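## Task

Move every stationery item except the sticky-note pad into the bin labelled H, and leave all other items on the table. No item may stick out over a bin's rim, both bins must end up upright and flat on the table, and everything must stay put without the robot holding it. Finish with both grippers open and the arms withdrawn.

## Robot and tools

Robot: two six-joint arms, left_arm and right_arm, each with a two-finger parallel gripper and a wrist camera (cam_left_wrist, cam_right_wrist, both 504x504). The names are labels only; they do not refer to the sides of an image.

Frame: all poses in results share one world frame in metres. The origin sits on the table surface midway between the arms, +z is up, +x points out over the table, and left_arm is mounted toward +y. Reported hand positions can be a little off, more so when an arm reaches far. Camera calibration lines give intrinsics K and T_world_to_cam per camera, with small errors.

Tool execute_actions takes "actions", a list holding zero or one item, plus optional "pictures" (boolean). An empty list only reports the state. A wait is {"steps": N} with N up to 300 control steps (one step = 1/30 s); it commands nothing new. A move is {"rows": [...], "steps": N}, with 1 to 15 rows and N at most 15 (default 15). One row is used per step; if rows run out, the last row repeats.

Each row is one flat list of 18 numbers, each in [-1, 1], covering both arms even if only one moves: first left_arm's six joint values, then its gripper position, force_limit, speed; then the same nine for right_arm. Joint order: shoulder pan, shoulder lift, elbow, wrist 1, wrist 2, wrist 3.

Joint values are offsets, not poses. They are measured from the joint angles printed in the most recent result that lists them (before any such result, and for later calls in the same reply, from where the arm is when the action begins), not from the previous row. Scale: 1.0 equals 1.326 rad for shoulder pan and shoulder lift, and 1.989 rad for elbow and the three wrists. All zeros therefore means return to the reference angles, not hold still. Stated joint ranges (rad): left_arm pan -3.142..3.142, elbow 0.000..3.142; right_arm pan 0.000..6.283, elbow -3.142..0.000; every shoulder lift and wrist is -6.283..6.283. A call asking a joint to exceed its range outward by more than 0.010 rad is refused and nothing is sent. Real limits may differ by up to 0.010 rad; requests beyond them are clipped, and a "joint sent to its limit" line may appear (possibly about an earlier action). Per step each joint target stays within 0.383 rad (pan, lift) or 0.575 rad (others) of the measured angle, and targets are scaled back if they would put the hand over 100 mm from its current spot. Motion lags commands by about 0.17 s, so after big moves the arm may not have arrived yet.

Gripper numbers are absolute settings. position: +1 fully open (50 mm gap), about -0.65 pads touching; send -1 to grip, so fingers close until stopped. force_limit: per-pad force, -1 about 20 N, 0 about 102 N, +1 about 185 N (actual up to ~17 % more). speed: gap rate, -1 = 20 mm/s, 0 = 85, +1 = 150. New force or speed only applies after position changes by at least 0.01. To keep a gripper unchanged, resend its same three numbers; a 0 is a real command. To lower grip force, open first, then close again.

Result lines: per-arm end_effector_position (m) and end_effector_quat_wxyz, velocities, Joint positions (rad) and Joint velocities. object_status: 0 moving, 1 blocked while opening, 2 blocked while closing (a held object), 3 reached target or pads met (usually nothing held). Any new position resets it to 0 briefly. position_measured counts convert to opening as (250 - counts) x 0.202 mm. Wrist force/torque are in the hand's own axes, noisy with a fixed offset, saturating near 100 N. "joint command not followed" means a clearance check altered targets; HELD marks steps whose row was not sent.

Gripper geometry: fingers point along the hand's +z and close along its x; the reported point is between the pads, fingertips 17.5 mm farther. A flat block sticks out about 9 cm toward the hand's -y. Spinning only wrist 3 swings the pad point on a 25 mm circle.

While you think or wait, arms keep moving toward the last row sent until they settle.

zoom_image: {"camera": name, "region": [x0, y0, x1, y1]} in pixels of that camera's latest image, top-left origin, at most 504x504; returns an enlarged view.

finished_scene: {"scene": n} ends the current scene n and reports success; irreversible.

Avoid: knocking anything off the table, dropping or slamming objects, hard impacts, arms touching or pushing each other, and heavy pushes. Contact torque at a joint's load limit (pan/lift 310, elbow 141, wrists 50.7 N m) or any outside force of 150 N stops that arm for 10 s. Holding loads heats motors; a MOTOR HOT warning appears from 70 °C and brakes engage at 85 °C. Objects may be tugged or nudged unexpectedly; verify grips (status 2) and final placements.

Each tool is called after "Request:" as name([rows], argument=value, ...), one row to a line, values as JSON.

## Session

Request:
execute_actions(actions=[])

Scene clock: 0.00 s of 4800.00 s.
left_arm: end_effector_position=(+0.3803, -0.0305, +0.1983) position_measured=3 object_status=3 end_effector_quat_wxyz=(+0.456, -0.305, +0.827, -0.124) end_effector_velocity=(+0.000, +0.000, -0.000) end_effector_angular_velocity=(+0.001, +0.000, +0.000) | right_arm: end_effector_position=(+0.5937, -0.6562, +0.2296) position_measured=3 object_status=3 end_effector_quat_wxyz=(+0.253, -0.442, +0.626, -0.591) end_effector_velocity=(-0.000, -0.000, -0.000) end_effector_angular_velocity=(-0.000, +0.000, -0.000)
Joint positions: left_arm=[-1.702 -1.516  2.262 -1.865 -0.663  1.971] | right_arm=[ 3.787 -2.068 -2.642  1.169  0.465 -2.99 ]
Joint velocities: left_arm=[ 0.     0.     0.    -0.    -0.     0.001] | right_arm=[-0.     0.    -0.001  0.     0.     0.   ]
Motor temperatures (°C, as the motors report them): left_arm=[25 24 24 32 32 29] | right_arm=[23 25 24 29 29 33]
Wrist force (N, on the end effector, along its own x y z axes, offset not removed): no reading
Wrist torque (N m, same axes, about the end effector's origin, offset not removed): no reading
camera_calibration (this result's frames):
cam_left_wrist: T_world_to_cam=[[-0.380882, -0.595168, -0.707604, 0.270517], [-0.555808, 0.758964, -0.339192, 0.317175], [0.738922, 0.2641, -0.619875, -0.00101342], [0, 0, 0, 1]] pos_world=[0.280072, -0.0794537, 0.298374]
cam_right_wrist: T_world_to_cam=[[-0.477727, -0.862815, 0.165308, -0.312284], [-0.471896, 0.0933135, -0.876702, 0.54267], [0.741006, -0.496833, -0.451738, -0.51612], [0, 0, 0, 1]] pos_world=[0.489346, -0.576507, 0.294232]

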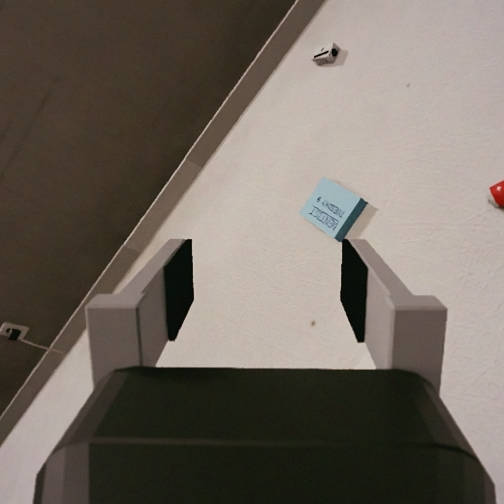

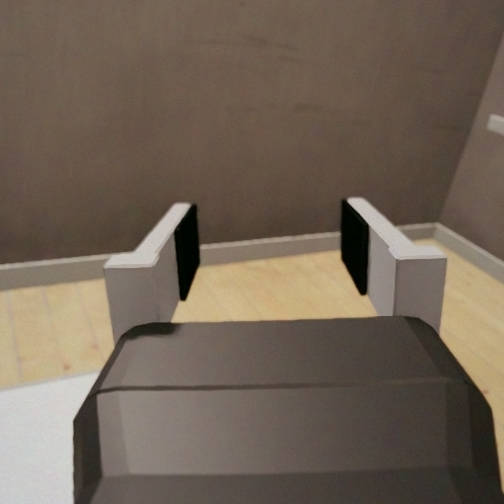

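Request:
execute_actions([
  {"rows": [[0.299,-0.403,-0.39,0.207,-0.456,0.588,1,-0.5,0.5,0.462,0.736,0.582,-1,0.556,-0.076,1,-0.5,0.5]], "steps": 15},
], pictures=false)

Request:
execute_actions([
  {"steps": 36},
], pictures=false)

Scene clock: 49.30 s of 4800.00 s.
left_arm: end_effector_position=(+0.4096, -0.0250, +0.4609) position_measured=3 object_status=3 end_effector_quat_wxyz=(+0.243, -0.352, +0.900, -0.083) end_effector_velocity=(-0.046, +0.106, +0.594) end_effector_angular_velocity=(-0.404, +0.954, -0.420) | right_arm: end_effector_position=(+0.7025, -0.4134, +0.3231) position_measured=3 object_status=3 end_effector_quat_wxyz=(-0.401, +0.522, -0.553, +0.512) end_effector_velocity=(+0.130, +0.533, +0.289) end_effector_angular_velocity=(+0.224, -0.152, +0.816)
Joint positions: left_arm=[-1.488 -1.777  1.888 -1.642 -1.052  2.36 ] | right_arm=[ 3.943 -1.912 -2.414  0.939  0.694 -3.044]
Joint velocities: left_arm=[ 0.343 -0.507 -0.73   0.353 -0.913  0.919] | right_arm=[ 0.33   0.33   0.488 -0.487  0.486 -0.089]
Motor temperatures (°C, as the motors report them): left_arm=[25 24 24 32 32 29] | right_arm=[23 25 24 29 29 33]
Wrist force (N, on the end effector, along its own x y z axes, offset not removed): left_arm=[-3.3 0.0 -0.2] | right_arm=[-0.9 0.2 0.6]
Wrist torque (N m, same axes, about the end effector's origin, offset not removed): left_arm=[0.15 0.45 -0.11] | right_arm=[-0.08 0.30 -0.08]
Steps of this call (steps 1 to 90: nothing new was sent; then 45.80 s passed at rest; steps 91 to 105: all 15 steps of this action). Readings (joint positions | what the end effector reports):
91: left_arm=[-1.702 -1.516 2.262 -1.865 -0.663 1.971] | right_arm=[3.787 -2.068 -2.642 1.168 0.466 -2.990] | left_arm position_measured=3 object_status=3 | right_arm position_measured=3 object_status=3
92: left_arm=[-1.694 -1.523 2.255 -1.857 -0.671 1.979] | right_arm=[3.794 -2.062 -2.635 1.161 0.473 -2.994] | left_arm position_measured=3 object_status=3 | right_arm position_measured=3 object_status=3
94: left_arm=[-1.649 -1.569 2.194 -1.809 -0.731 2.040] | right_arm=[3.818 -2.037 -2.599 1.124 0.509 -3.003] | left_arm position_measured=3 object_status=3 | right_arm position_measured=3 object_status=3
98: left_arm=[-1.575 -1.652 2.070 -1.733 -0.854 2.163] | right_arm=[3.864 -1.991 -2.530 1.056 0.578 -3.020] | left_arm position_measured=3 object_status=3 | right_arm position_measured=3 object_status=3
105: the state above

Scene clock: 50.50 s of 4800.00 s.
left_arm: end_effector_position=(+0.3304, +0.1257, +0.8219) position_measured=3 object_status=3 end_effector_quat_wxyz=(+0.018, -0.077, +0.972, -0.220) end_effector_velocity=(-0.000, +0.001, +0.001) end_effector_angular_velocity=(-0.002, -0.000, -0.001) | right_arm: end_effector_position=(+0.5669, -0.0054, +0.8814) position_measured=3 object_status=3 end_effector_quat_wxyz=(+0.700, -0.594, +0.285, -0.276) end_effector_velocity=(-0.301, -0.007, +0.547) end_effector_angular_velocity=(+0.141, -0.185, +0.576)
Joint positions: left_arm=[-1.306 -2.05   1.486 -1.453 -1.569  3.14 ] | right_arm=[ 4.258 -1.481 -1.823  0.301  1.264 -3.112]
Joint velocities: left_arm=[-0.    -0.001 -0.001  0.    -0.001  0.001] | right_arm=[ 0.187  0.462  0.438 -0.676  0.398 -0.039]
Motor temperatures (°C, as the motors report them): left_arm=[25 24 24 32 32 29] | right_arm=[23 25 24 29 29 33]
Wrist force (N, on the end effector, along its own x y z axes, offset not removed): left_arm=[-1.9 0.1 -2.6] | right_arm=[-3.2 0.0 -0.5]
Wrist torque (N m, same axes, about the end effector's origin, offset not removed): left_arm=[0.11 0.15 -0.20] | right_arm=[-0.26 0.63 0.02]
Steps of this call (steps 1 to 36: the robot went on to your last target). Readings (joint positions | what the end effector reports):
1: left_arm=[-1.476 -1.794 1.863 -1.630 -1.083 2.392] | right_arm=[3.954 -1.901 -2.397 0.923 0.711 -3.047] | left_arm position_measured=3 object_status=3 | right_arm position_measured=3 object_status=3
2: left_arm=[-1.465 -1.811 1.839 -1.619 -1.113 2.425] | right_arm=[3.965 -1.890 -2.381 0.907 0.727 -3.049] | left_arm position_measured=3 object_status=3 | right_arm position_measured=3 object_status=3
4: left_arm=[-1.444 -1.842 1.793 -1.597 -1.172 2.494] | right_arm=[3.988 -1.868 -2.348 0.874 0.760 -3.055] | left_arm position_measured=3 object_status=3 | right_arm position_measured=3 object_status=3
8: left_arm=[-1.404 -1.902 1.707 -1.555 -1.283 2.650] | right_arm=[4.031 -1.824 -2.283 0.809 0.825 -3.065] | left_arm position_measured=3 object_status=3 | right_arm position_measured=3 object_status=3
36: the state above

Request:
execute_actions([
  {"rows": [[0,0,0,0,0,0,1,-0.5,0.5,0.107,0.293,0.17,-1,0.154,-0.015,1,-0.5,0.5]], "steps": 15},
], pictures=false)

Request:
execute_actions([
  {"steps": 12},
])

Scene clock: 59.13 s of 4800.00 s.
left_arm: end_effector_position=(+0.3304, +0.1257, +0.8219) position_measured=3 object_status=3 end_effector_quat_wxyz=(+0.018, -0.077, +0.972, -0.220) end_effector_velocity=(+0.000, +0.000, +0.000) end_effector_angular_velocity=(-0.000, -0.000, +0.000) | right_arm: end_effector_position=(+0.2968, -0.1543, +0.8644) position_measured=3 object_status=3 end_effector_quat_wxyz=(-0.290, +0.939, -0.177, +0.055) end_effector_velocity=(-0.091, -0.236, -0.443) end_effector_angular_velocity=(-1.426, +0.554, +0.000)
Joint positions: left_arm=[-1.306 -2.05   1.486 -1.453 -1.57   3.14 ] | right_arm=[ 4.4   -1.092 -1.485 -1.537  1.57  -3.142]
Joint velocities: left_arm=[ 0. -0. -0. -0. -0.  0.] | right_arm=[-0.     0.    -0.004 -1.526 -0.002 -0.002]
Motor temperatures (°C, as the motors report them): left_arm=[25 24 24 32 32 29] | right_arm=[23 25 24 29 29 33]
Wrist force (N, on the end effector, along its own x y z axes, offset not removed): left_arm=[-2.5 0.9 -1.3] | right_arm=[-3.2 6.9 6.3]
Wrist torque (N m, same axes, about the end effector's origin, offset not removed): left_arm=[0.27 0.28 -0.11] | right_arm=[1.27 0.56 0.08]
Steps of this call (steps 1 to 45: the robot went on to your last target; steps 46 to 110: nothing new was sent; then 4.47 s passed at rest; steps 111 to 125: all 15 steps of this action). Readings (joint positions | what the end effector reports):
111: left_arm=[-1.306 -2.050 1.486 -1.453 -1.570 3.140] | right_arm=[4.399 -1.093 -1.485 -0.820 1.571 -3.141] | left_arm position_measured=3 object_status=3 | right_arm position_measured=3 object_status=3
112: left_arm=[-1.306 -2.050 1.486 -1.453 -1.570 3.140] | right_arm=[4.399 -1.093 -1.485 -0.828 1.571 -3.141] | left_arm position_measured=3 object_status=3 | right_arm position_measured=3 object_status=3
114: left_arm=[-1.306 -2.050 1.486 -1.453 -1.570 3.140] | right_arm=[4.400 -1.092 -1.485 -0.903 1.571 -3.141] | left_arm position_measured=3 object_status=3 | right_arm position_measured=3 object_status=3
118: left_arm=[-1.306 -2.050 1.486 -1.453 -1.570 3.140] | right_arm=[4.400 -1.092 -1.485 -1.138 1.571 -3.142] | left_arm position_measured=3 object_status=3 | right_arm position_measured=3 object_status=3
125: the state above

Scene clock: 59.53 s of 4800.00 s.
left_arm: end_effector_position=(+0.3304, +0.1257, +0.8219) position_measured=3 object_status=3 end_effector_quat_wxyz=(+0.018, -0.077, +0.972, -0.220) end_effector_velocity=(+0.000, -0.000, +0.000) end_effector_angular_velocity=(-0.000, -0.000, +0.000) | right_arm: end_effector_position=(+0.2867, -0.1802, +0.8232) position_measured=3 object_status=3 end_effector_quat_wxyz=(-0.219, +0.958, -0.180, +0.042) end_effector_velocity=(-0.001, -0.004, -0.004) end_effector_angular_velocity=(-0.015, +0.006, -0.001)
Joint positions: left_arm=[-1.306 -2.05   1.486 -1.453 -1.57   3.14 ] | right_arm=[ 4.4   -1.092 -1.485 -1.686  1.57  -3.142]
Joint velocities: left_arm=[ 0.     0.001 -0.001  0.    -0.     0.   ] | right_arm=[-0.     0.     0.002 -0.018 -0.     0.001]
Motor temperatures (°C, as the motors report them): left_arm=[25 24 24 32 32 29] | right_arm=[23 25 24 29 29 33]
Wrist force (N, on the end effector, along its own x y z axes, offset not removed): left_arm=[-2.4 4.1 -1.7] | right_arm=[-0.9 -1.2 -0.1]
Wrist torque (N m, same axes, about the end effector's origin, offset not removed): left_arm=[0.83 0.16 -0.22] | right_arm=[-0.30 0.31 0.02]
Steps of this call (steps 1 to 12: the robot went on to your last target). Readings (joint positions | what the end effector reports):
1: left_arm=[-1.306 -2.050 1.486 -1.453 -1.570 3.140] | right_arm=[4.400 -1.092 -1.485 -1.583 1.570 -3.142] | left_arm position_measured=3 object_status=3 | right_arm position_measured=3 object_status=3
2: left_arm=[-1.306 -2.050 1.486 -1.453 -1.570 3.140] | right_arm=[4.400 -1.092 -1.485 -1.616 1.570 -3.142] | left_arm position_measured=3 object_status=3 | right_arm position_measured=3 object_status=3
4: left_arm=[-1.306 -2.050 1.486 -1.453 -1.570 3.140] | right_arm=[4.400 -1.092 -1.485 -1.654 1.570 -3.142] | left_arm position_measured=3 object_status=3 | right_arm position_measured=3 object_status=3
8: left_arm=[-1.306 -2.050 1.486 -1.453 -1.570 3.140] | right_arm=[4.400 -1.092 -1.485 -1.680 1.570 -3.142] | left_arm position_measured=3 object_status=3 | right_arm position_measured=3 object_status=3
12: the state above
camera_calibration (this result's frames):
cam_left_wrist: T_world_to_cam=[[-0.988038, -0.149021, -0.0396804, 0.381275], [-0.136487, 0.964796, -0.224813, 0.123984], [0.0717854, -0.216708, -0.973594, 0.952754], [0, 0, 0, 1]] pos_world=[0.325242, 0.143668, 0.970598]
cam_right_wrist: T_world_to_cam=[[0.920641, -0.389212, -0.0305666, -0.30072], [-0.389094, -0.908294, -0.15365, 0.0743111], [0.0320388, 0.153349, -0.987653, 0.977659], [0, 0, 0, 1]] pos_world=[0.274446, -0.199471, 0.967813]

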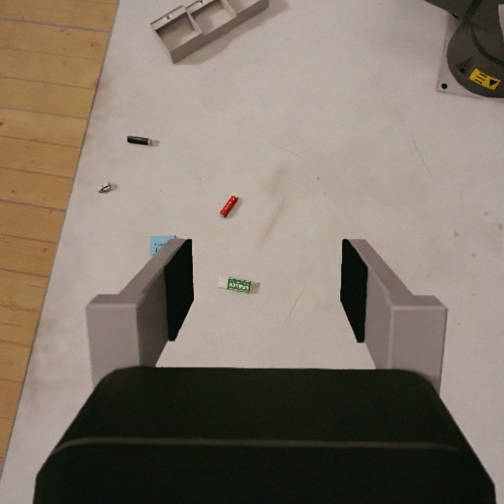

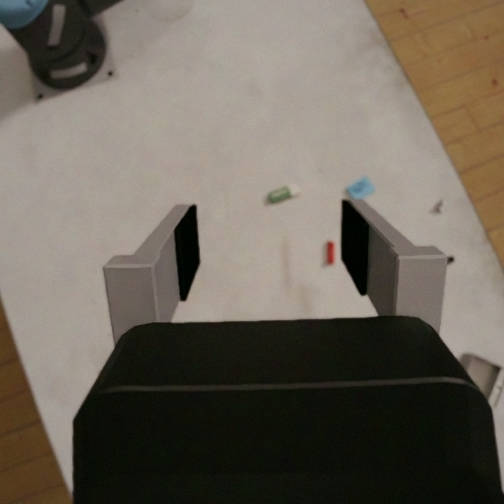

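Request:
zoom_image(camera="cam_left_wrist", region=[90, 120, 270, 300])

Request:
zoom_image(camera="cam_left_wrist", region=[140, 0, 300, 80])

Region (90, 120, 270, 300) of cam_left_wrist's 504x504 image, scaled by 2.800, with more detail than that image has.

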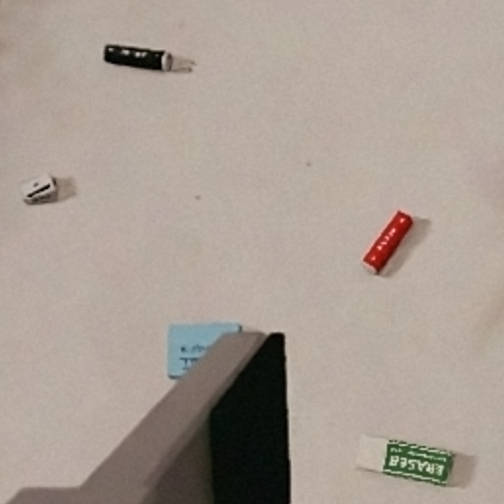

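Region (140, 0, 300, 80) of cam_left_wrist's 504x504 image, scaled by 3.150, with more detail than that image has.

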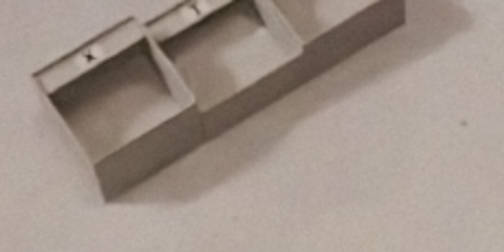

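Request:
execute_actions([
  {"rows": [[0.68,0,0,0.226,0,0,1,-0.5,0.5,-0.0257,-0.4805,-0.2473,0.3417,0.0004,0.603,1,-0.5,0.5]], "steps": 15},
], pictures=false)

Request:
execute_actions([
  {"steps": 33},
])

Scene clock: 129.07 s of 4800.00 s.
left_arm: end_effector_position=(+0.4449, +0.3490, +0.7457) position_measured=3 object_status=3 end_effector_quat_wxyz=(+0.015, -0.304, +0.952, -0.046) end_effector_velocity=(+0.181, +0.555, -0.078) end_effector_angular_velocity=(+0.369, +0.261, +1.250) | right_arm: end_effector_position=(+0.3657, -0.0271, +0.5978) position_measured=3 object_status=3 end_effector_quat_wxyz=(-0.149, +0.928, -0.342, +0.006) end_effector_velocity=(+0.143, +0.253, -0.549) end_effector_angular_velocity=(-0.254, +0.360, -0.791)
Joint positions: left_arm=[-0.846 -2.05   1.486 -1.105 -1.569  3.14 ] | right_arm=[ 4.384 -1.311 -1.71  -1.391  1.57  -2.824]
Joint velocities: left_arm=[ 1.251 -0.001 -0.     0.453  0.     0.001] | right_arm=[-0.028 -0.546 -0.422  0.596  0.001  0.799]
Motor temperatures (°C, as the motors report them): left_arm=[25 24 24 32 32 29] | right_arm=[23 25 24 29 29 33]
Wrist force (N, on the end effector, along its own x y z axes, offset not removed): left_arm=[-2.4 2.8 1.9] | right_arm=[3.9 -3.5 0.1]
Wrist torque (N m, same axes, about the end effector's origin, offset not removed): left_arm=[0.75 0.24 -0.14] | right_arm=[-0.72 -0.59 -0.34]
Steps of this call (steps 1 to 30: the robot went on to your last target; steps 31 to 100: nothing new was sent; then 65.70 s passed at rest; steps 101 to 115: all 15 steps of this action). Readings (joint positions | what the end effector reports):
101: left_arm=[-1.305 -2.050 1.486 -1.453 -1.569 3.140] | right_arm=[4.400 -1.092 -1.486 -1.687 1.570 -3.142] | left_arm position_measured=3 object_status=3 | right_arm position_measured=3 object_status=3
102: left_arm=[-1.298 -2.050 1.486 -1.446 -1.569 3.140] | right_arm=[4.399 -1.099 -1.492 -1.679 1.570 -3.134] | left_arm position_measured=3 object_status=3 | right_arm position_measured=3 object_status=3
104: left_arm=[-1.242 -2.050 1.486 -1.383 -1.569 3.140] | right_arm=[4.396 -1.130 -1.531 -1.636 1.570 -3.090] | left_arm position_measured=3 object_status=3 | right_arm position_measured=3 object_status=3
108: left_arm=[-1.113 -2.050 1.486 -1.256 -1.569 3.140] | right_arm=[4.392 -1.191 -1.601 -1.546 1.570 -3.001] | left_arm position_measured=3 object_status=3 | right_arm position_measured=3 object_status=3
115: the state above

Scene clock: 130.17 s of 4800.00 s.
left_arm: end_effector_position=(+0.4720, +0.5366, +0.7297) position_measured=3 object_status=3 end_effector_quat_wxyz=(-0.000, -0.505, +0.863, +0.002) end_effector_velocity=(-0.001, +0.000, +0.001) end_effector_angular_velocity=(-0.001, -0.002, -0.000) | right_arm: end_effector_position=(+0.4178, +0.0262, +0.1806) position_measured=3 object_status=3 end_effector_quat_wxyz=(-0.000, +0.695, -0.719, -0.000) end_effector_velocity=(-0.000, -0.000, -0.002) end_effector_angular_velocity=(-0.001, +0.001, -0.006)
Joint positions: left_arm=[-0.404 -2.05   1.486 -1.004 -1.569  3.14 ] | right_arm=[ 4.366 -1.729 -1.977 -1.006  1.571 -1.943]
Joint velocities: left_arm=[-0.    -0.001 -0.001  0.    -0.     0.   ] | right_arm=[ 0.    -0.002 -0.001  0.002  0.     0.006]
Motor temperatures (°C, as the motors report them): left_arm=[25 24 24 32 32 29] | right_arm=[23 25 24 29 29 33]
Wrist force (N, on the end effector, along its own x y z axes, offset not removed): left_arm=[-1.9 1.9 -1.6] | right_arm=[-3.6 -1.0 1.5]
Wrist torque (N m, same axes, about the end effector's origin, offset not removed): left_arm=[0.34 0.21 -0.09] | right_arm=[-0.26 0.83 0.00]
Steps of this call (steps 1 to 33: the robot went on to your last target). Readings (joint positions | what the end effector reports):
1: left_arm=[-0.803 -2.050 1.486 -1.091 -1.569 3.140] | right_arm=[4.383 -1.330 -1.724 -1.372 1.570 -2.797] | left_arm position_measured=3 object_status=3 | right_arm position_measured=3 object_status=3
2: left_arm=[-0.760 -2.050 1.486 -1.078 -1.569 3.140] | right_arm=[4.382 -1.348 -1.738 -1.352 1.570 -2.769] | left_arm position_measured=3 object_status=3 | right_arm position_measured=3 object_status=3
4: left_arm=[-0.670 -2.050 1.486 -1.056 -1.569 3.140] | right_arm=[4.380 -1.387 -1.763 -1.315 1.570 -2.712] | left_arm position_measured=3 object_status=3 | right_arm position_measured=3 object_status=3
8: left_arm=[-0.495 -2.050 1.486 -1.020 -1.569 3.140] | right_arm=[4.377 -1.467 -1.814 -1.243 1.570 -2.581] | left_arm position_measured=3 object_status=3 | right_arm position_measured=3 object_status=3
33: the state above
camera_calibration (this result's frames):
cam_left_wrist: T_world_to_cam=[[-0.510545, -0.859226, -0.0327747, 0.729437], [-0.842146, 0.491974, 0.220798, -0.0122273], [-0.173591, 0.140328, -0.974769, 0.866899], [0, 0, 0, 1]] pos_world=[0.512599, 0.511116, 0.871633]
cam_right_wrist: T_world_to_cam=[[-0.0722423, -0.997254, -0.016298, 0.0674515], [-0.954724, 0.0644148, 0.290436, 0.344748], [-0.288588, 0.0365418, -0.956756, 0.438564], [0, 0, 0, 1]] pos_world=[0.460577, 0.0290335, 0.320571]

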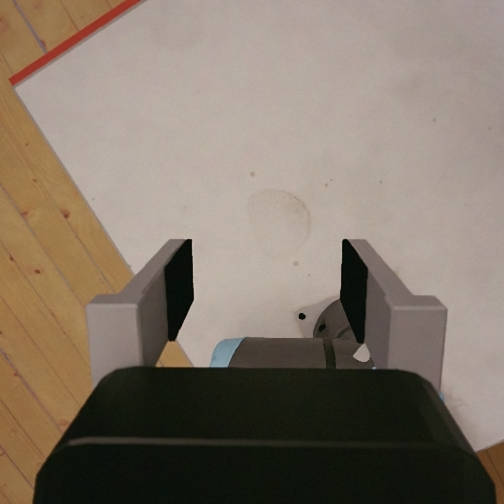

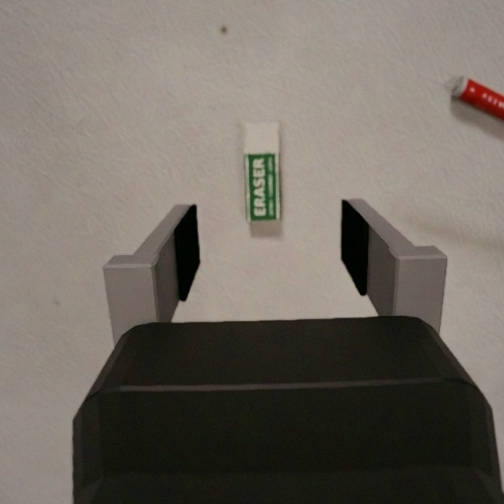

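Request:
execute_actions([
  {"rows": [[0,0,0,0,0,0,1,-0.5,0.5,-0.0005,-0.02,-0.008,0.021,0,0,0.65,-0.5,0.5],[0,0,0,0,0,0,1,-0.5,0.5,-0.001,-0.04,-0.016,0.042,0,0,0.65,-0.5,0.5],[0,0,0,0,0,0,1,-0.5,0.5,-0.0015,-0.06,-0.024,0.063,0,-0.001,0.65,-0.5,0.5],[0,0,0,0,0,0,1,-0.5,0.5,-0.0015,-0.08,-0.031,0.084,0,-0.001,0.65,-0.5,0.5],[0,0,0,0,0,0,1,-0.5,0.5,-0.0015,-0.1,-0.039,0.105,0,-0.001,0.65,-0.5,0.5],[0,0,0,0,0,0,1,-0.5,0.5,-0.0015,-0.12,-0.046,0.126,0,-0.001,0.65,-0.5,0.5],[0,0,0,0,0,0,1,-0.5,0.5,-0.0015,-0.1411,-0.0526,0.1465,0,-0.001,0.65,-0.5,0.5]], "steps": 15},
], pictures=false)

Request:
execute_actions([
  {"steps": 9},
])

Scene clock: 161.03 s of 4800.00 s.
left_arm: end_effector_position=(+0.4720, +0.5366, +0.7297) position_measured=3 object_status=3 end_effector_quat_wxyz=(-0.000, -0.505, +0.863, +0.002) end_effector_velocity=(+0.000, -0.000, -0.000) end_effector_angular_velocity=(+0.000, +0.000, -0.000) | right_arm: end_effector_position=(+0.4200, +0.0276, +0.0298) position_measured=56 object_status=3 end_effector_quat_wxyz=(+0.001, +0.695, -0.719, +0.000) end_effector_velocity=(+0.000, -0.000, -0.043) end_effector_angular_velocity=(+0.010, -0.004, +0.001)
Joint positions: left_arm=[-0.404 -2.05   1.486 -1.004 -1.57   3.14 ] | right_arm=[ 4.364 -1.911 -2.079 -0.724  1.571 -1.945]
Joint velocities: left_arm=[ 0.     0.001 -0.     0.    -0.     0.   ] | right_arm=[-0.001 -0.058 -0.028  0.097  0.    -0.001]
Motor temperatures (°C, as the motors report them): left_arm=[25 24 24 32 32 29] | right_arm=[23 25 24 29 29 33]
Wrist force (N, on the end effector, along its own x y z axes, offset not removed): left_arm=[-1.5 3.2 -1.2] | right_arm=[4.8 2.6 1.8]
Wrist torque (N m, same axes, about the end effector's origin, offset not removed): left_arm=[0.73 0.15 -0.15] | right_arm=[0.51 -0.79 -0.29]
Steps of this call (steps 1 to 15: the robot went on to your last target; steps 16 to 90: nothing new was sent; then 27.37 s passed at rest; steps 91 to 105: all 15 steps of this action). Readings (joint positions | what the end effector reports):
91: left_arm=[-0.404 -2.050 1.486 -1.004 -1.570 3.140] | right_arm=[4.366 -1.729 -1.977 -1.006 1.571 -1.943] | left_arm position_measured=3 object_status=3 | right_arm position_measured=11 object_status=0
92: left_arm=[-0.404 -2.050 1.486 -1.004 -1.570 3.140] | right_arm=[4.366 -1.734 -1.980 -1.000 1.571 -1.943] | left_arm position_measured=3 object_status=3 | right_arm position_measured=31 object_status=0
94: left_arm=[-0.404 -2.050 1.486 -1.004 -1.570 3.140] | right_arm=[4.365 -1.758 -1.995 -0.964 1.571 -1.943] | left_arm position_measured=3 object_status=3 | right_arm position_measured=56 object_status=0
98: left_arm=[-0.404 -2.050 1.486 -1.004 -1.570 3.140] | right_arm=[4.364 -1.843 -2.045 -0.833 1.571 -1.945] | left_arm position_measured=3 object_status=3 | right_arm position_measured=56 object_status=0
105: the state above

Scene clock: 161.33 s of 4800.00 s.
left_arm: end_effector_position=(+0.4720, +0.5366, +0.7297) position_measured=3 object_status=3 end_effector_quat_wxyz=(-0.000, -0.505, +0.863, +0.002) end_effector_velocity=(-0.000, +0.000, +0.000) end_effector_angular_velocity=(-0.000, -0.001, -0.000) | right_arm: end_effector_position=(+0.4200, +0.0276, +0.0262) position_measured=56 object_status=3 end_effector_quat_wxyz=(+0.000, +0.695, -0.719, -0.000) end_effector_velocity=(+0.000, -0.000, -0.001) end_effector_angular_velocity=(+0.000, -0.000, -0.000)
Joint positions: left_arm=[-0.404 -2.05   1.486 -1.004 -1.57   3.14 ] | right_arm=[ 4.364 -1.916 -2.081 -0.715  1.571 -1.945]
Joint velocities: left_arm=[-0.    -0.001 -0.    -0.    -0.     0.   ] | right_arm=[-0.001 -0.002 -0.001  0.003 -0.    -0.001]
Motor temperatures (°C, as the motors report them): left_arm=[25 24 24 32 32 29] | right_arm=[23 25 24 29 29 33]
Wrist force (N, on the end effector, along its own x y z axes, offset not removed): left_arm=[0.3 -0.2 -1.7] | right_arm=[4.6 2.7 3.2]
Wrist torque (N m, same axes, about the end effector's origin, offset not removed): left_arm=[0.01 -0.18 -0.28] | right_arm=[0.48 -0.74 0.02]
Steps of this call (steps 1 to 9: the robot went on to your last target). Readings (joint positions | what the end effector reports):
1: left_arm=[-0.404 -2.050 1.486 -1.004 -1.570 3.140] | right_arm=[4.364 -1.913 -2.080 -0.721 1.571 -1.945] | left_arm position_measured=3 object_status=3 | right_arm position_measured=56 object_status=3
2: left_arm=[-0.404 -2.050 1.486 -1.004 -1.570 3.140] | right_arm=[4.364 -1.914 -2.080 -0.719 1.571 -1.945] | left_arm position_measured=3 object_status=3 | right_arm position_measured=56 object_status=3
4: left_arm=[-0.404 -2.050 1.486 -1.004 -1.570 3.140] | right_arm=[4.364 -1.915 -2.081 -0.717 1.571 -1.945] | left_arm position_measured=3 object_status=3 | right_arm position_measured=56 object_status=3
8: left_arm=[-0.404 -2.050 1.486 -1.004 -1.570 3.140] | right_arm=[4.364 -1.916 -2.081 -0.716 1.571 -1.945] | left_arm position_measured=3 object_status=3 | right_arm position_measured=56 object_status=3
9: the state above
camera_calibration (this result's frames):
cam_left_wrist: T_world_to_cam=[[-0.510545, -0.859228, -0.0327346, 0.729401], [-0.842143, 0.491981, 0.220795, -0.0122328], [-0.173608, 0.140293, -0.974771, 0.866931], [0, 0, 0, 1]] pos_world=[0.512596, 0.511116, 0.871636]
cam_right_wrist: T_world_to_cam=[[-0.0722485, -0.997257, -0.0160712, 0.0665191], [-0.954694, 0.0644831, 0.290518, 0.3915], [-0.288684, 0.0363326, -0.956735, 0.291525], [0, 0, 0, 1]] pos_world=[0.462727, 0.0304996, 0.166244]

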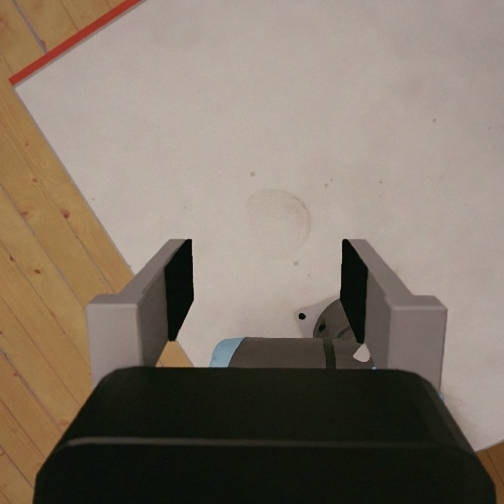

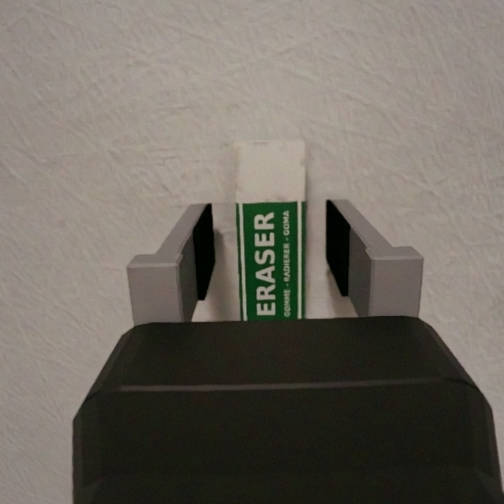

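Request:
execute_actions([
  {"rows": [[0,0,0,0,0,0,1,-0.5,0.5,0,-0.0055,-0.0013,0.0049,0,0,0.65,-0.5,0.5],[0,0,0,0,0,0,1,-0.5,0.5,0,-0.0055,-0.0013,0.0049,0,0,0.65,-0.5,0.5],[0,0,0,0,0,0,1,-0.5,0.5,0,-0.0055,-0.0013,0.0049,0,0,0.65,-0.5,0.5],[0,0,0,0,0,0,1,-0.5,0.5,0,-0.0055,-0.0013,0.0049,0,0,0.65,-0.5,0.5],[0,0,0,0,0,0,1,-0.5,0.5,0,-0.0055,-0.0013,0.0049,0,0,0.65,-0.5,0.5],[0,0,0,0,0,0,1,-0.5,0.5,0,-0.0055,-0.0013,0.0049,0,0,-1,-0.5,0]], "steps": 15},
], pictures=false)

Scene clock: 176.57 s of 4800.00 s.
left_arm: end_effector_position=(+0.4720, +0.5366, +0.7297) position_measured=3 object_status=3 end_effector_quat_wxyz=(-0.000, -0.505, +0.863, +0.002) end_effector_velocity=(+0.001, -0.000, -0.000) end_effector_angular_velocity=(+0.001, +0.001, -0.002) | right_arm: end_effector_position=(+0.4199, +0.0275, +0.0211) position_measured=144 object_status=0 end_effector_quat_wxyz=(+0.000, +0.695, -0.719, -0.000) end_effector_velocity=(+0.000, -0.001, -0.001) end_effector_angular_velocity=(-0.001, +0.000, -0.001)
Joint positions: left_arm=[-0.404 -2.05   1.486 -1.004 -1.569  3.14 ] | right_arm=[ 4.364 -1.923 -2.084 -0.706  1.571 -1.945]
Joint velocities: left_arm=[-0.     0.001  0.     0.     0.     0.001] | right_arm=[-0.001 -0.    -0.001  0.     0.     0.   ]
Motor temperatures (°C, as the motors report them): left_arm=[25 24 24 32 32 29] | right_arm=[23 25 24 29 29 33]
Wrist force (N, on the end effector, along its own x y z axes, offset not removed): left_arm=[-1.8 2.4 0.2] | right_arm=[4.5 4.8 -2.8]
Wrist torque (N m, same axes, about the end effector's origin, offset not removed): left_arm=[0.57 0.21 -0.19] | right_arm=[0.61 -0.35 -0.24]
Steps of this call (steps 1 to 15: the robot went on to your last target; steps 16 to 90: nothing new was sent; then 11.73 s passed at rest; steps 91 to 105: all 15 steps of this action). Readings (joint positions | what the end effector reports):
91: left_arm=[-0.404 -2.050 1.486 -1.004 -1.569 3.140] | right_arm=[4.364 -1.916 -2.082 -0.715 1.571 -1.945] | left_arm position_measured=3 object_status=3 | right_arm position_measured=56 object_status=3
92: left_arm=[-0.404 -2.050 1.486 -1.004 -1.569 3.140] | right_arm=[4.364 -1.917 -2.082 -0.713 1.571 -1.945] | left_arm position_measured=3 object_status=3 | right_arm position_measured=56 object_status=3
94: left_arm=[-0.404 -2.050 1.486 -1.004 -1.569 3.140] | right_arm=[4.364 -1.920 -2.083 -0.710 1.571 -1.945] | left_arm position_measured=3 object_status=3 | right_arm position_measured=56 object_status=3
98: left_arm=[-0.404 -2.050 1.486 -1.004 -1.569 3.140] | right_arm=[4.364 -1.922 -2.084 -0.707 1.571 -1.945] | left_arm position_measured=3 object_status=3 | right_arm position_measured=90 object_status=0
105: the state above

Request:
execute_actions([
  {"rows": [[-0.1,0,0,-0.02,0,0,1,-0.5,0.5,0,0.02,0.005,-0.018,0,0,-1,-0.5,0],[-0.2,0,0,-0.04,0,0,1,-0.5,0.5,0,0.04,0.01,-0.036,0,0,-1,-0.5,0],[-0.3,0,0,-0.06,0,0,1,-0.5,0.5,0,0.06,0.012,-0.052,0,0,-1,-0.5,0],[-0.4,0,0,-0.08,0,0,1,-0.5,0.5,-0.02,0.09,0.012,-0.072,0,0.05,-1,-0.5,0],[-0.5,0,0,-0.1,0,0,1,-0.5,0.5,-0.05,0.12,0.01,-0.09,0,0.1,-1,-0.5,0],[-0.95,0,0,-0.13,0,0,1,-0.5,0.5,-0.6683,0.3526,-0.008,-0.2267,0,0.7903,-1,-0.5,0]], "steps": 15},
], pictures=false)

Request:
execute_actions([
  {"steps": 33},
])

Scene clock: 215.07 s of 4800.00 s.
left_arm: end_effector_position=(+0.4411, +0.2953, +0.7653) position_measured=3 object_status=3 end_effector_quat_wxyz=(+0.027, -0.263, +0.960, -0.097) end_effector_velocity=(-0.293, -0.504, +0.049) end_effector_angular_velocity=(-0.208, -0.122, -1.262) | right_arm: end_effector_position=(+0.4974, -0.1317, +0.1596) position_measured=144 object_status=2 end_effector_quat_wxyz=(-0.001, -0.478, +0.878, -0.000) end_effector_velocity=(+0.199, -0.528, +0.237) end_effector_angular_velocity=(+0.003, -0.004, -1.757)
Joint positions: left_arm=[-0.929 -2.05   1.486 -1.209 -1.57   3.14 ] | right_arm=[ 4.152 -1.677 -2.081 -0.955  1.571 -1.616]
Joint velocities: left_arm=[-1.264  0.001  0.    -0.242 -0.    -0.001] | right_arm=[-0.717  0.48  -0.041 -0.434 -0.     1.04 ]
Motor temperatures (°C, as the motors report them): left_arm=[25 24 24 32 32 29] | right_arm=[23 25 24 29 29 33]
Wrist force (N, on the end effector, along its own x y z axes, offset not removed): left_arm=[-3.0 -0.4 -2.6] | right_arm=[-2.3 -2.2 -1.5]
Wrist torque (N m, same axes, about the end effector's origin, offset not removed): left_arm=[-0.01 0.28 -0.19] | right_arm=[-0.51 0.52 -0.13]
Steps of this call (steps 1 to 15: the robot went on to your last target; steps 16 to 90: nothing new was sent; then 35.00 s passed at rest; steps 91 to 105: all 15 steps of this action). Readings (joint positions | what the end effector reports):
91: left_arm=[-0.404 -2.050 1.486 -1.004 -1.570 3.140] | right_arm=[4.364 -1.923 -2.084 -0.706 1.571 -1.945] | left_arm position_measured=3 object_status=3 | right_arm position_measured=144 object_status=2
92: left_arm=[-0.412 -2.050 1.486 -1.009 -1.570 3.140] | right_arm=[4.364 -1.919 -2.083 -0.711 1.571 -1.945] | left_arm position_measured=3 object_status=3 | right_arm position_measured=144 object_status=2
94: left_arm=[-0.472 -2.050 1.486 -1.037 -1.570 3.140] | right_arm=[4.364 -1.895 -2.074 -0.743 1.571 -1.945] | left_arm position_measured=3 object_status=3 | right_arm position_measured=144 object_status=2
98: left_arm=[-0.640 -2.050 1.486 -1.113 -1.570 3.140] | right_arm=[4.309 -1.807 -2.070 -0.837 1.571 -1.844] | left_arm position_measured=3 object_status=3 | right_arm position_measured=144 object_status=2
105: the state above

Scene clock: 216.17 s of 4800.00 s.
left_arm: end_effector_position=(+0.1739, +0.1105, +0.7764) position_measured=3 object_status=3 end_effector_quat_wxyz=(-0.012, +0.099, +0.987, -0.127) end_effector_velocity=(-0.000, +0.000, +0.001) end_effector_angular_velocity=(-0.001, +0.000, -0.000) | right_arm: end_effector_position=(+0.5354, -0.5724, +0.2600) position_measured=144 object_status=2 end_effector_quat_wxyz=(+0.000, +0.443, +0.897, +0.000) end_effector_velocity=(-0.001, -0.004, +0.001) end_effector_angular_velocity=(+0.000, -0.001, -0.031)
Joint positions: left_arm=[-1.663 -2.05   1.486 -1.262 -1.57   3.14 ] | right_arm=[ 3.479 -1.456 -2.1   -1.156  1.571 -0.376]
Joint velocities: left_arm=[-0.001 -0.001 -0.001 -0.    -0.    -0.   ] | right_arm=[-0.007  0.002  0.001 -0.001 -0.     0.024]
Motor temperatures (°C, as the motors report them): left_arm=[25 24 24 32 32 29] | right_arm=[23 25 24 29 29 33]
Wrist force (N, on the end effector, along its own x y z axes, offset not removed): left_arm=[-2.1 0.5 -0.6] | right_arm=[5.9 -0.9 2.7]
Wrist torque (N m, same axes, about the end effector's origin, offset not removed): left_arm=[0.23 0.17 -0.14] | right_arm=[-0.39 -1.16 -0.29]
Steps of this call (steps 1 to 33: the robot went on to your last target). Readings (joint positions | what the end effector reports):
1: left_arm=[-0.972 -2.050 1.486 -1.217 -1.570 3.140] | right_arm=[4.128 -1.662 -2.082 -0.970 1.571 -1.581] | left_arm position_measured=3 object_status=3 | right_arm position_measured=144 object_status=2
2: left_arm=[-1.015 -2.050 1.486 -1.223 -1.570 3.140] | right_arm=[4.103 -1.647 -2.084 -0.983 1.571 -1.544] | left_arm position_measured=3 object_status=3 | right_arm position_measured=144 object_status=2
4: left_arm=[-1.101 -2.050 1.486 -1.234 -1.570 3.140] | right_arm=[4.051 -1.619 -2.086 -1.009 1.571 -1.469] | left_arm position_measured=3 object_status=3 | right_arm position_measured=144 object_status=2
8: left_arm=[-1.274 -2.050 1.486 -1.247 -1.570 3.140] | right_arm=[3.941 -1.571 -2.090 -1.051 1.571 -1.310] | left_arm position_measured=3 object_status=3 | right_arm position_measured=144 object_status=2
33: the state above
camera_calibration (this result's frames):
cam_left_wrist: T_world_to_cam=[[-0.976165, 0.213741, -0.0376461, 0.178867], [0.215075, 0.97594, -0.0358471, -0.102029], [0.0290783, -0.0430894, -0.998648, 0.924055], [0, 0, 0, 1]] pos_world=[0.169677, 0.10116, 0.925882]
cam_right_wrist: T_world_to_cam=[[-0.576518, 0.816924, -0.0161987, 0.788723], [0.778987, 0.555512, 0.290836, -0.174696], [0.246589, 0.155053, -0.956636, 0.351607], [0, 0, 0, 1]] pos_world=[0.504096, -0.601799, 0.399944]

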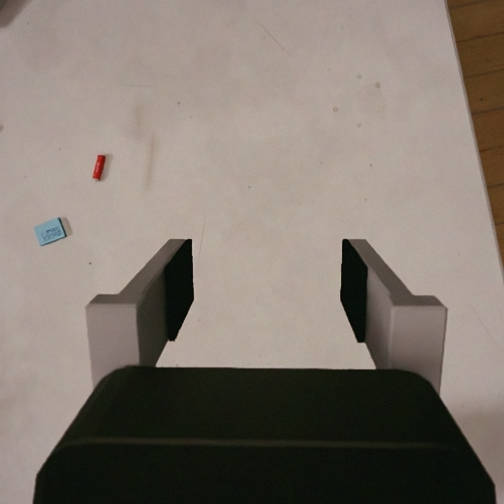

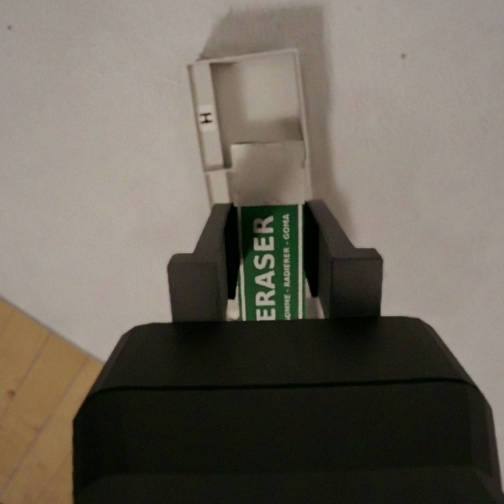

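Request:
zoom_image(camera="cam_right_wrist", region=[170, 30, 350, 210])

Region (170, 30, 350, 210) of cam_right_wrist's 504x504 image, scaled by 2.800, with more detail than that image has.

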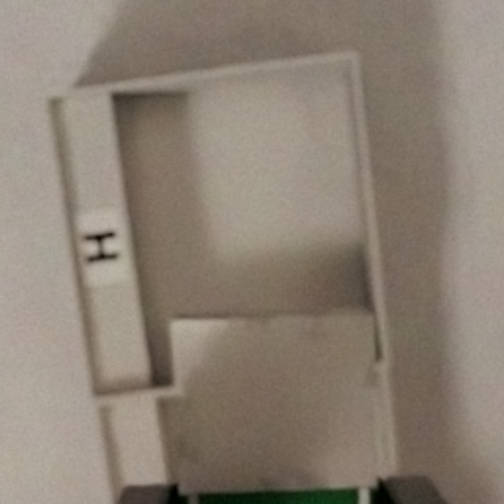

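Request:
execute_actions([
  {"rows": [[0,0,0,0,0,0,1,-0.5,0.5,-0.001,-0.015,-0.018,0.027,0,-0.007,-1,-0.5,0],[0,0,0,0,0,0,1,-0.5,0.5,-0.002,-0.03,-0.035,0.055,0,-0.014,-1,-0.5,0],[0,0,0,0,0,0,1,-0.5,0.5,-0.003,-0.044,-0.053,0.082,0,-0.021,-1,-0.5,0],[0,0,0,0,0,0,1,-0.5,0.5,-0.004,-0.059,-0.07,0.11,0,-0.028,-1,-0.5,0],[0,0,0,0,0,0,1,-0.5,0.5,-0.005,-0.074,-0.088,0.137,0,-0.036,-1,-0.5,0],[0,0,0,0,0,0,1,-0.5,0.5,-0.006,-0.089,-0.106,0.165,0,-0.043,-1,-0.5,0],[0,0,0,0,0,0,1,-0.5,0.5,-0.0069,-0.1035,-0.1233,0.1921,0,-0.0499,-1,-0.5,0]], "steps": 15},
], pictures=false)

Request:
execute_actions([
  {"steps": 10},
])

Scene clock: 290.33 s of 4800.00 s.
left_arm: end_effector_position=(+0.1739, +0.1105, +0.7764) position_measured=3 object_status=3 end_effector_quat_wxyz=(-0.012, +0.099, +0.987, -0.127) end_effector_velocity=(+0.000, -0.000, -0.001) end_effector_angular_velocity=(+0.002, -0.000, +0.001) | right_arm: end_effector_position=(+0.5000, -0.5895, +0.0897) position_measured=144 object_status=2 end_effector_quat_wxyz=(-0.001, +0.403, +0.915, -0.000) end_effector_velocity=(-0.019, -0.008, -0.052) end_effector_angular_velocity=(+0.004, -0.016, +0.029)
Joint positions: left_arm=[-1.664 -2.05   1.486 -1.262 -1.569  3.14 ] | right_arm=[ 3.47  -1.589 -2.338 -0.787  1.571 -0.472]
Joint velocities: left_arm=[ 0.     0.001  0.002  0.    -0.    -0.   ] | right_arm=[-0.003 -0.046 -0.085  0.147  0.    -0.032]
Motor temperatures (°C, as the motors report them): left_arm=[25 24 24 32 32 29] | right_arm=[23 25 24 29 29 33]
Wrist force (N, on the end effector, along its own x y z axes, offset not removed): left_arm=[-1.8 2.6 -1.8] | right_arm=[-4.7 -6.7 1.3]
Wrist torque (N m, same axes, about the end effector's origin, offset not removed): left_arm=[0.54 0.17 -0.22] | right_arm=[-1.22 0.98 0.13]
Steps of this call (steps 1 to 15: the robot went on to your last target; steps 16 to 90: nothing new was sent; then 70.67 s passed at rest; steps 91 to 105: all 15 steps of this action). Readings (joint positions | what the end effector reports):
91: left_arm=[-1.664 -2.050 1.486 -1.262 -1.569 3.140] | right_arm=[3.478 -1.456 -2.100 -1.156 1.571 -0.374] | left_arm position_measured=3 object_status=3 | right_arm position_measured=144 object_status=2
92: left_arm=[-1.664 -2.050 1.486 -1.262 -1.569 3.140] | right_arm=[3.478 -1.459 -2.105 -1.149 1.571 -0.376] | left_arm position_measured=3 object_status=3 | right_arm position_measured=144 object_status=2
94: left_arm=[-1.664 -2.050 1.486 -1.262 -1.569 3.140] | right_arm=[3.477 -1.477 -2.136 -1.104 1.571 -0.391] | left_arm position_measured=3 object_status=3 | right_arm position_measured=144 object_status=2
98: left_arm=[-1.664 -2.050 1.486 -1.262 -1.569 3.140] | right_arm=[3.473 -1.538 -2.244 -0.941 1.571 -0.436] | left_arm position_measured=3 object_status=3 | right_arm position_measured=144 object_status=2
105: the state above

Scene clock: 290.67 s of 4800.00 s.
left_arm: end_effector_position=(+0.1739, +0.1105, +0.7764) position_measured=3 object_status=3 end_effector_quat_wxyz=(-0.012, +0.099, +0.987, -0.127) end_effector_velocity=(-0.000, -0.001, -0.001) end_effector_angular_velocity=(+0.002, -0.000, +0.001) | right_arm: end_effector_position=(+0.4984, -0.5901, +0.0853) position_measured=144 object_status=2 end_effector_quat_wxyz=(+0.000, +0.402, +0.916, +0.000) end_effector_velocity=(-0.000, -0.000, -0.001) end_effector_angular_velocity=(+0.000, -0.000, -0.001)
Joint positions: left_arm=[-1.663 -2.05   1.486 -1.262 -1.569  3.14 ] | right_arm=[ 3.469 -1.593 -2.345 -0.775  1.571 -0.475]
Joint velocities: left_arm=[ 0.     0.001  0.001 -0.    -0.    -0.001] | right_arm=[-0.    -0.001 -0.002  0.003  0.     0.   ]
Motor temperatures (°C, as the motors report them): left_arm=[25 24 24 32 32 29] | right_arm=[23 25 24 29 29 33]
Wrist force (N, on the end effector, along its own x y z axes, offset not removed): left_arm=[-3.9 2.7 -0.4] | right_arm=[1.1 1.8 -4.5]
Wrist torque (N m, same axes, about the end effector's origin, offset not removed): left_arm=[0.62 0.49 -0.09] | right_arm=[0.01 -0.04 0.01]
Steps of this call (steps 1 to 10: the robot went on to your last target). Readings (joint positions | what the end effector reports):
1: left_arm=[-1.663 -2.050 1.486 -1.262 -1.569 3.140] | right_arm=[3.470 -1.590 -2.340 -0.783 1.571 -0.473] | left_arm position_measured=3 object_status=3 | right_arm position_measured=144 object_status=2
2: left_arm=[-1.663 -2.050 1.486 -1.262 -1.569 3.140] | right_arm=[3.470 -1.591 -2.341 -0.780 1.571 -0.474] | left_arm position_measured=3 object_status=3 | right_arm position_measured=144 object_status=2
4: left_arm=[-1.663 -2.050 1.486 -1.262 -1.569 3.140] | right_arm=[3.469 -1.592 -2.343 -0.777 1.571 -0.474] | left_arm position_measured=3 object_status=3 | right_arm position_measured=144 object_status=2
8: left_arm=[-1.663 -2.050 1.486 -1.262 -1.569 3.140] | right_arm=[3.469 -1.593 -2.345 -0.775 1.571 -0.475] | left_arm position_measured=3 object_status=3 | right_arm position_measured=144 object_status=2
10: the state above
camera_calibration (this result's frames):
cam_left_wrist: T_world_to_cam=[[-0.976161, 0.213751, -0.0376857, 0.178899], [0.215086, 0.975937, -0.0358558, -0.102022], [0.0291146, -0.0431067, -0.998646, 0.924052], [0, 0, 0, 1]] pos_world=[0.169675, 0.10116, 0.925885]
cam_right_wrist: T_world_to_cam=[[-0.64763, 0.761784, -0.0161488, 0.781972], [0.725964, 0.623337, 0.290564, -0.0188088], [0.231413, 0.176454, -0.956719, 0.216598], [0, 0, 0, 1]] pos_world=[0.46996, -0.622189, 0.225317]

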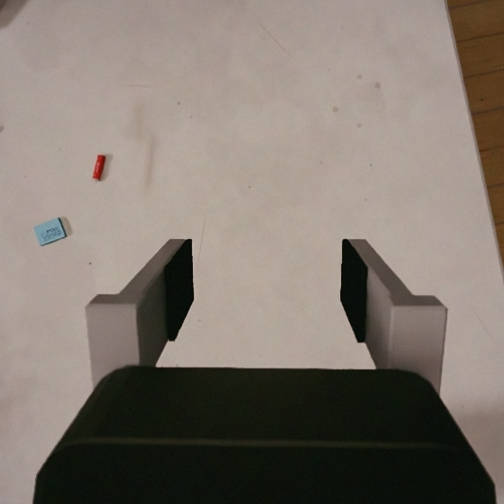

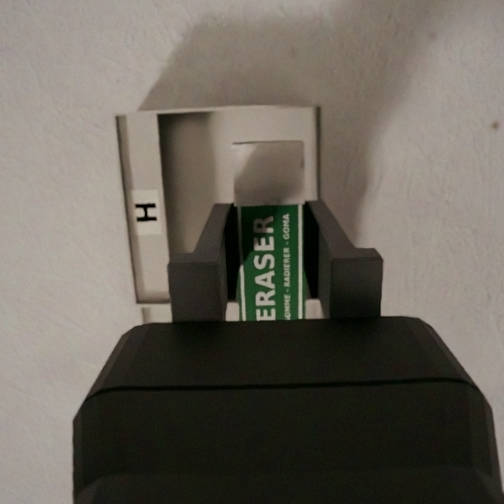

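Request:
zoom_image(camera="cam_right_wrist", region=[200, 90, 360, 250])

Region (200, 90, 360, 250) of cam_right_wrist's 504x504 image, scaled by 3.150, with more detail than that image has.

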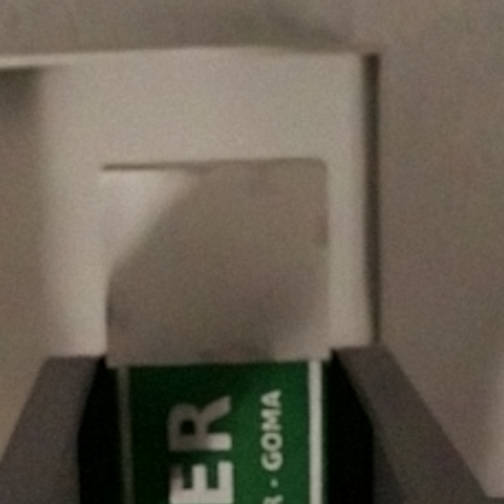

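Request:
execute_actions([
  {"rows": [[0,0,0,0,0,0,1,-0.5,0.5,-0.001,-0.014,-0.004,0.0134,0,0,-1,-0.5,0],[0,0,0,0,0,0,1,-0.5,0.5,-0.001,-0.028,-0.008,0.0267,0,0,-1,-0.5,0],[0,0,0,0,0,0,1,-0.5,0.5,-0.001,-0.042,-0.012,0.04,0,0,-1,-0.5,0],[0,0,0,0,0,0,1,-0.5,0.5,-0.001,-0.056,-0.0157,0.0534,0,0,-1,-0.5,0],[0,0,0,0,0,0,1,-0.5,0.5,-0.001,-0.0707,-0.0193,0.0668,0,0,-1,-0.5,0]], "steps": 15},
], pictures=false)

Request:
execute_actions([
  {"steps": 5},
])

Scene clock: 312.37 s of 4800.00 s.
left_arm: end_effector_position=(+0.1739, +0.1105, +0.7764) position_measured=3 object_status=3 end_effector_quat_wxyz=(-0.012, +0.099, +0.987, -0.127) end_effector_velocity=(+0.000, +0.001, +0.000) end_effector_angular_velocity=(-0.000, +0.000, +0.001) | right_arm: end_effector_position=(+0.4986, -0.5908, +0.0331) position_measured=144 object_status=2 end_effector_quat_wxyz=(+0.000, +0.403, +0.915, +0.000) end_effector_velocity=(-0.000, -0.001, -0.009) end_effector_angular_velocity=(+0.000, -0.001, -0.002)
Joint positions: left_arm=[-1.663 -2.05   1.486 -1.262 -1.57   3.14 ] | right_arm=[ 3.468 -1.685 -2.383 -0.644  1.571 -0.475]
Joint velocities: left_arm=[-0.    -0.001  0.001  0.    -0.    -0.001] | right_arm=[-0.002 -0.017 -0.006  0.025 -0.    -0.   ]
Motor temperatures (°C, as the motors report them): left_arm=[25 24 24 32 32 29] | right_arm=[23 25 24 29 29 33]
Wrist force (N, on the end effector, along its own x y z axes, offset not removed): left_arm=[-0.7 1.7 -0.3] | right_arm=[4.7 0.3 -0.2]
Wrist torque (N m, same axes, about the end effector's origin, offset not removed): left_arm=[0.43 -0.06 -0.25] | right_arm=[-0.08 -0.93 -0.23]
Steps of this call (steps 1 to 30: the robot went on to your last target; steps 31 to 100: nothing new was sent; then 17.87 s passed at rest; steps 101 to 115: all 15 steps of this action). Readings (joint positions | what the end effector reports):
101: left_arm=[-1.663 -2.050 1.486 -1.262 -1.570 3.140] | right_arm=[3.469 -1.593 -2.345 -0.774 1.571 -0.475] | left_arm position_measured=3 object_status=3 | right_arm position_measured=144 object_status=2
102: left_arm=[-1.663 -2.050 1.486 -1.262 -1.570 3.140] | right_arm=[3.469 -1.596 -2.346 -0.770 1.571 -0.475] | left_arm position_measured=3 object_status=3 | right_arm position_measured=144 object_status=2
104: left_arm=[-1.663 -2.050 1.486 -1.262 -1.570 3.140] | right_arm=[3.469 -1.614 -2.354 -0.746 1.571 -0.475] | left_arm position_measured=3 object_status=3 | right_arm position_measured=144 object_status=2
108: left_arm=[-1.663 -2.050 1.486 -1.262 -1.570 3.140] | right_arm=[3.468 -1.665 -2.375 -0.673 1.571 -0.475] | left_arm position_measured=3 object_status=3 | right_arm position_measured=144 object_status=2
115: the state above

Scene clock: 312.53 s of 4800.00 s.
left_arm: end_effector_position=(+0.1739, +0.1105, +0.7764) position_measured=3 object_status=3 end_effector_quat_wxyz=(-0.012, +0.099, +0.987, -0.127) end_effector_velocity=(+0.000, +0.000, +0.000) end_effector_angular_velocity=(-0.000, +0.000, +0.001) | right_arm: end_effector_position=(+0.4986, -0.5908, +0.0325) position_measured=144 object_status=2 end_effector_quat_wxyz=(+0.000, +0.403, +0.915, +0.000) end_effector_velocity=(-0.001, +0.000, -0.002) end_effector_angular_velocity=(-0.000, +0.001, +0.002)
Joint positions: left_arm=[-1.663 -2.05   1.486 -1.262 -1.57   3.14 ] | right_arm=[ 3.468 -1.686 -2.383 -0.642  1.571 -0.475]
Joint velocities: left_arm=[ 0.    -0.    -0.     0.    -0.    -0.001] | right_arm=[ 0.001 -0.003 -0.002  0.004 -0.    -0.   ]
Motor temperatures (°C, as the motors report them): left_arm=[25 24 24 32 32 29] | right_arm=[23 25 24 29 29 33]
Wrist force (N, on the end effector, along its own x y z axes, offset not removed): left_arm=[-2.5 1.4 -1.0] | right_arm=[-2.9 -2.8 -0.1]
Wrist torque (N m, same axes, about the end effector's origin, offset not removed): left_arm=[0.40 0.29 -0.15] | right_arm=[-0.48 0.68 0.10]
Steps of this call (steps 1 to 5: the robot went on to your last target). Readings (joint positions | what the end effector reports):
1: left_arm=[-1.663 -2.050 1.486 -1.262 -1.570 3.140] | right_arm=[3.468 -1.686 -2.383 -0.643 1.571 -0.475] | left_arm position_measured=3 object_status=3 | right_arm position_measured=144 object_status=2
2: left_arm=[-1.663 -2.050 1.486 -1.262 -1.570 3.140] | right_arm=[3.468 -1.686 -2.383 -0.643 1.571 -0.475] | left_arm position_measured=3 object_status=3 | right_arm position_measured=144 object_status=2
4: left_arm=[-1.663 -2.050 1.486 -1.262 -1.570 3.140] | right_arm=[3.468 -1.686 -2.383 -0.642 1.571 -0.475] | left_arm position_measured=3 object_status=3 | right_arm position_measured=144 object_status=2
5: the state above
camera_calibration (this result's frames):
cam_left_wrist: T_world_to_cam=[[-0.976165, 0.213741, -0.0376462, 0.178867], [0.215074, 0.975939, -0.0358565, -0.102024], [0.0290764, -0.0430986, -0.998648, 0.924059], [0, 0, 0, 1]] pos_world=[0.169678, 0.101163, 0.925885]
cam_right_wrist: T_world_to_cam=[[-0.646662, 0.7626, -0.0164471, 0.78173], [0.726531, 0.622358, 0.291245, -0.00405515], [0.232339, 0.176388, -0.956507, 0.165604], [0, 0, 0, 1]] pos_world=[0.469985, -0.622834, 0.17244]

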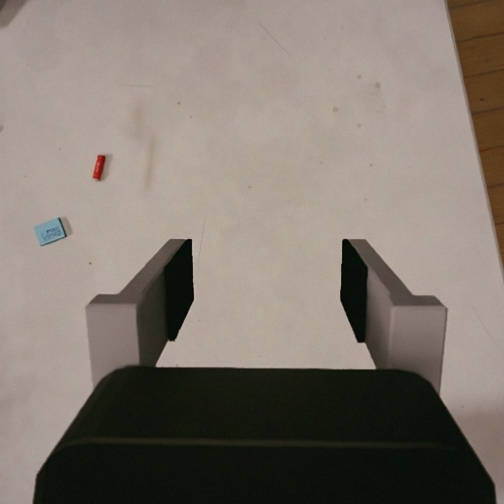

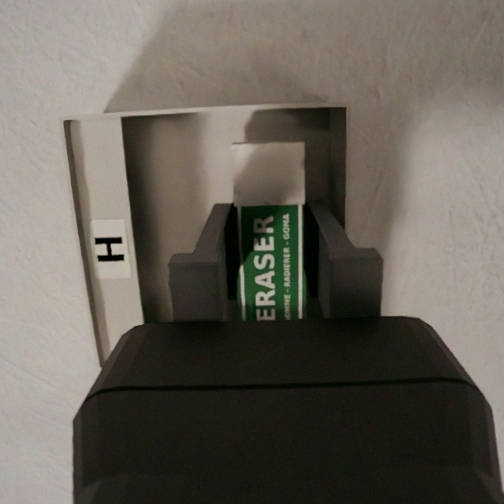

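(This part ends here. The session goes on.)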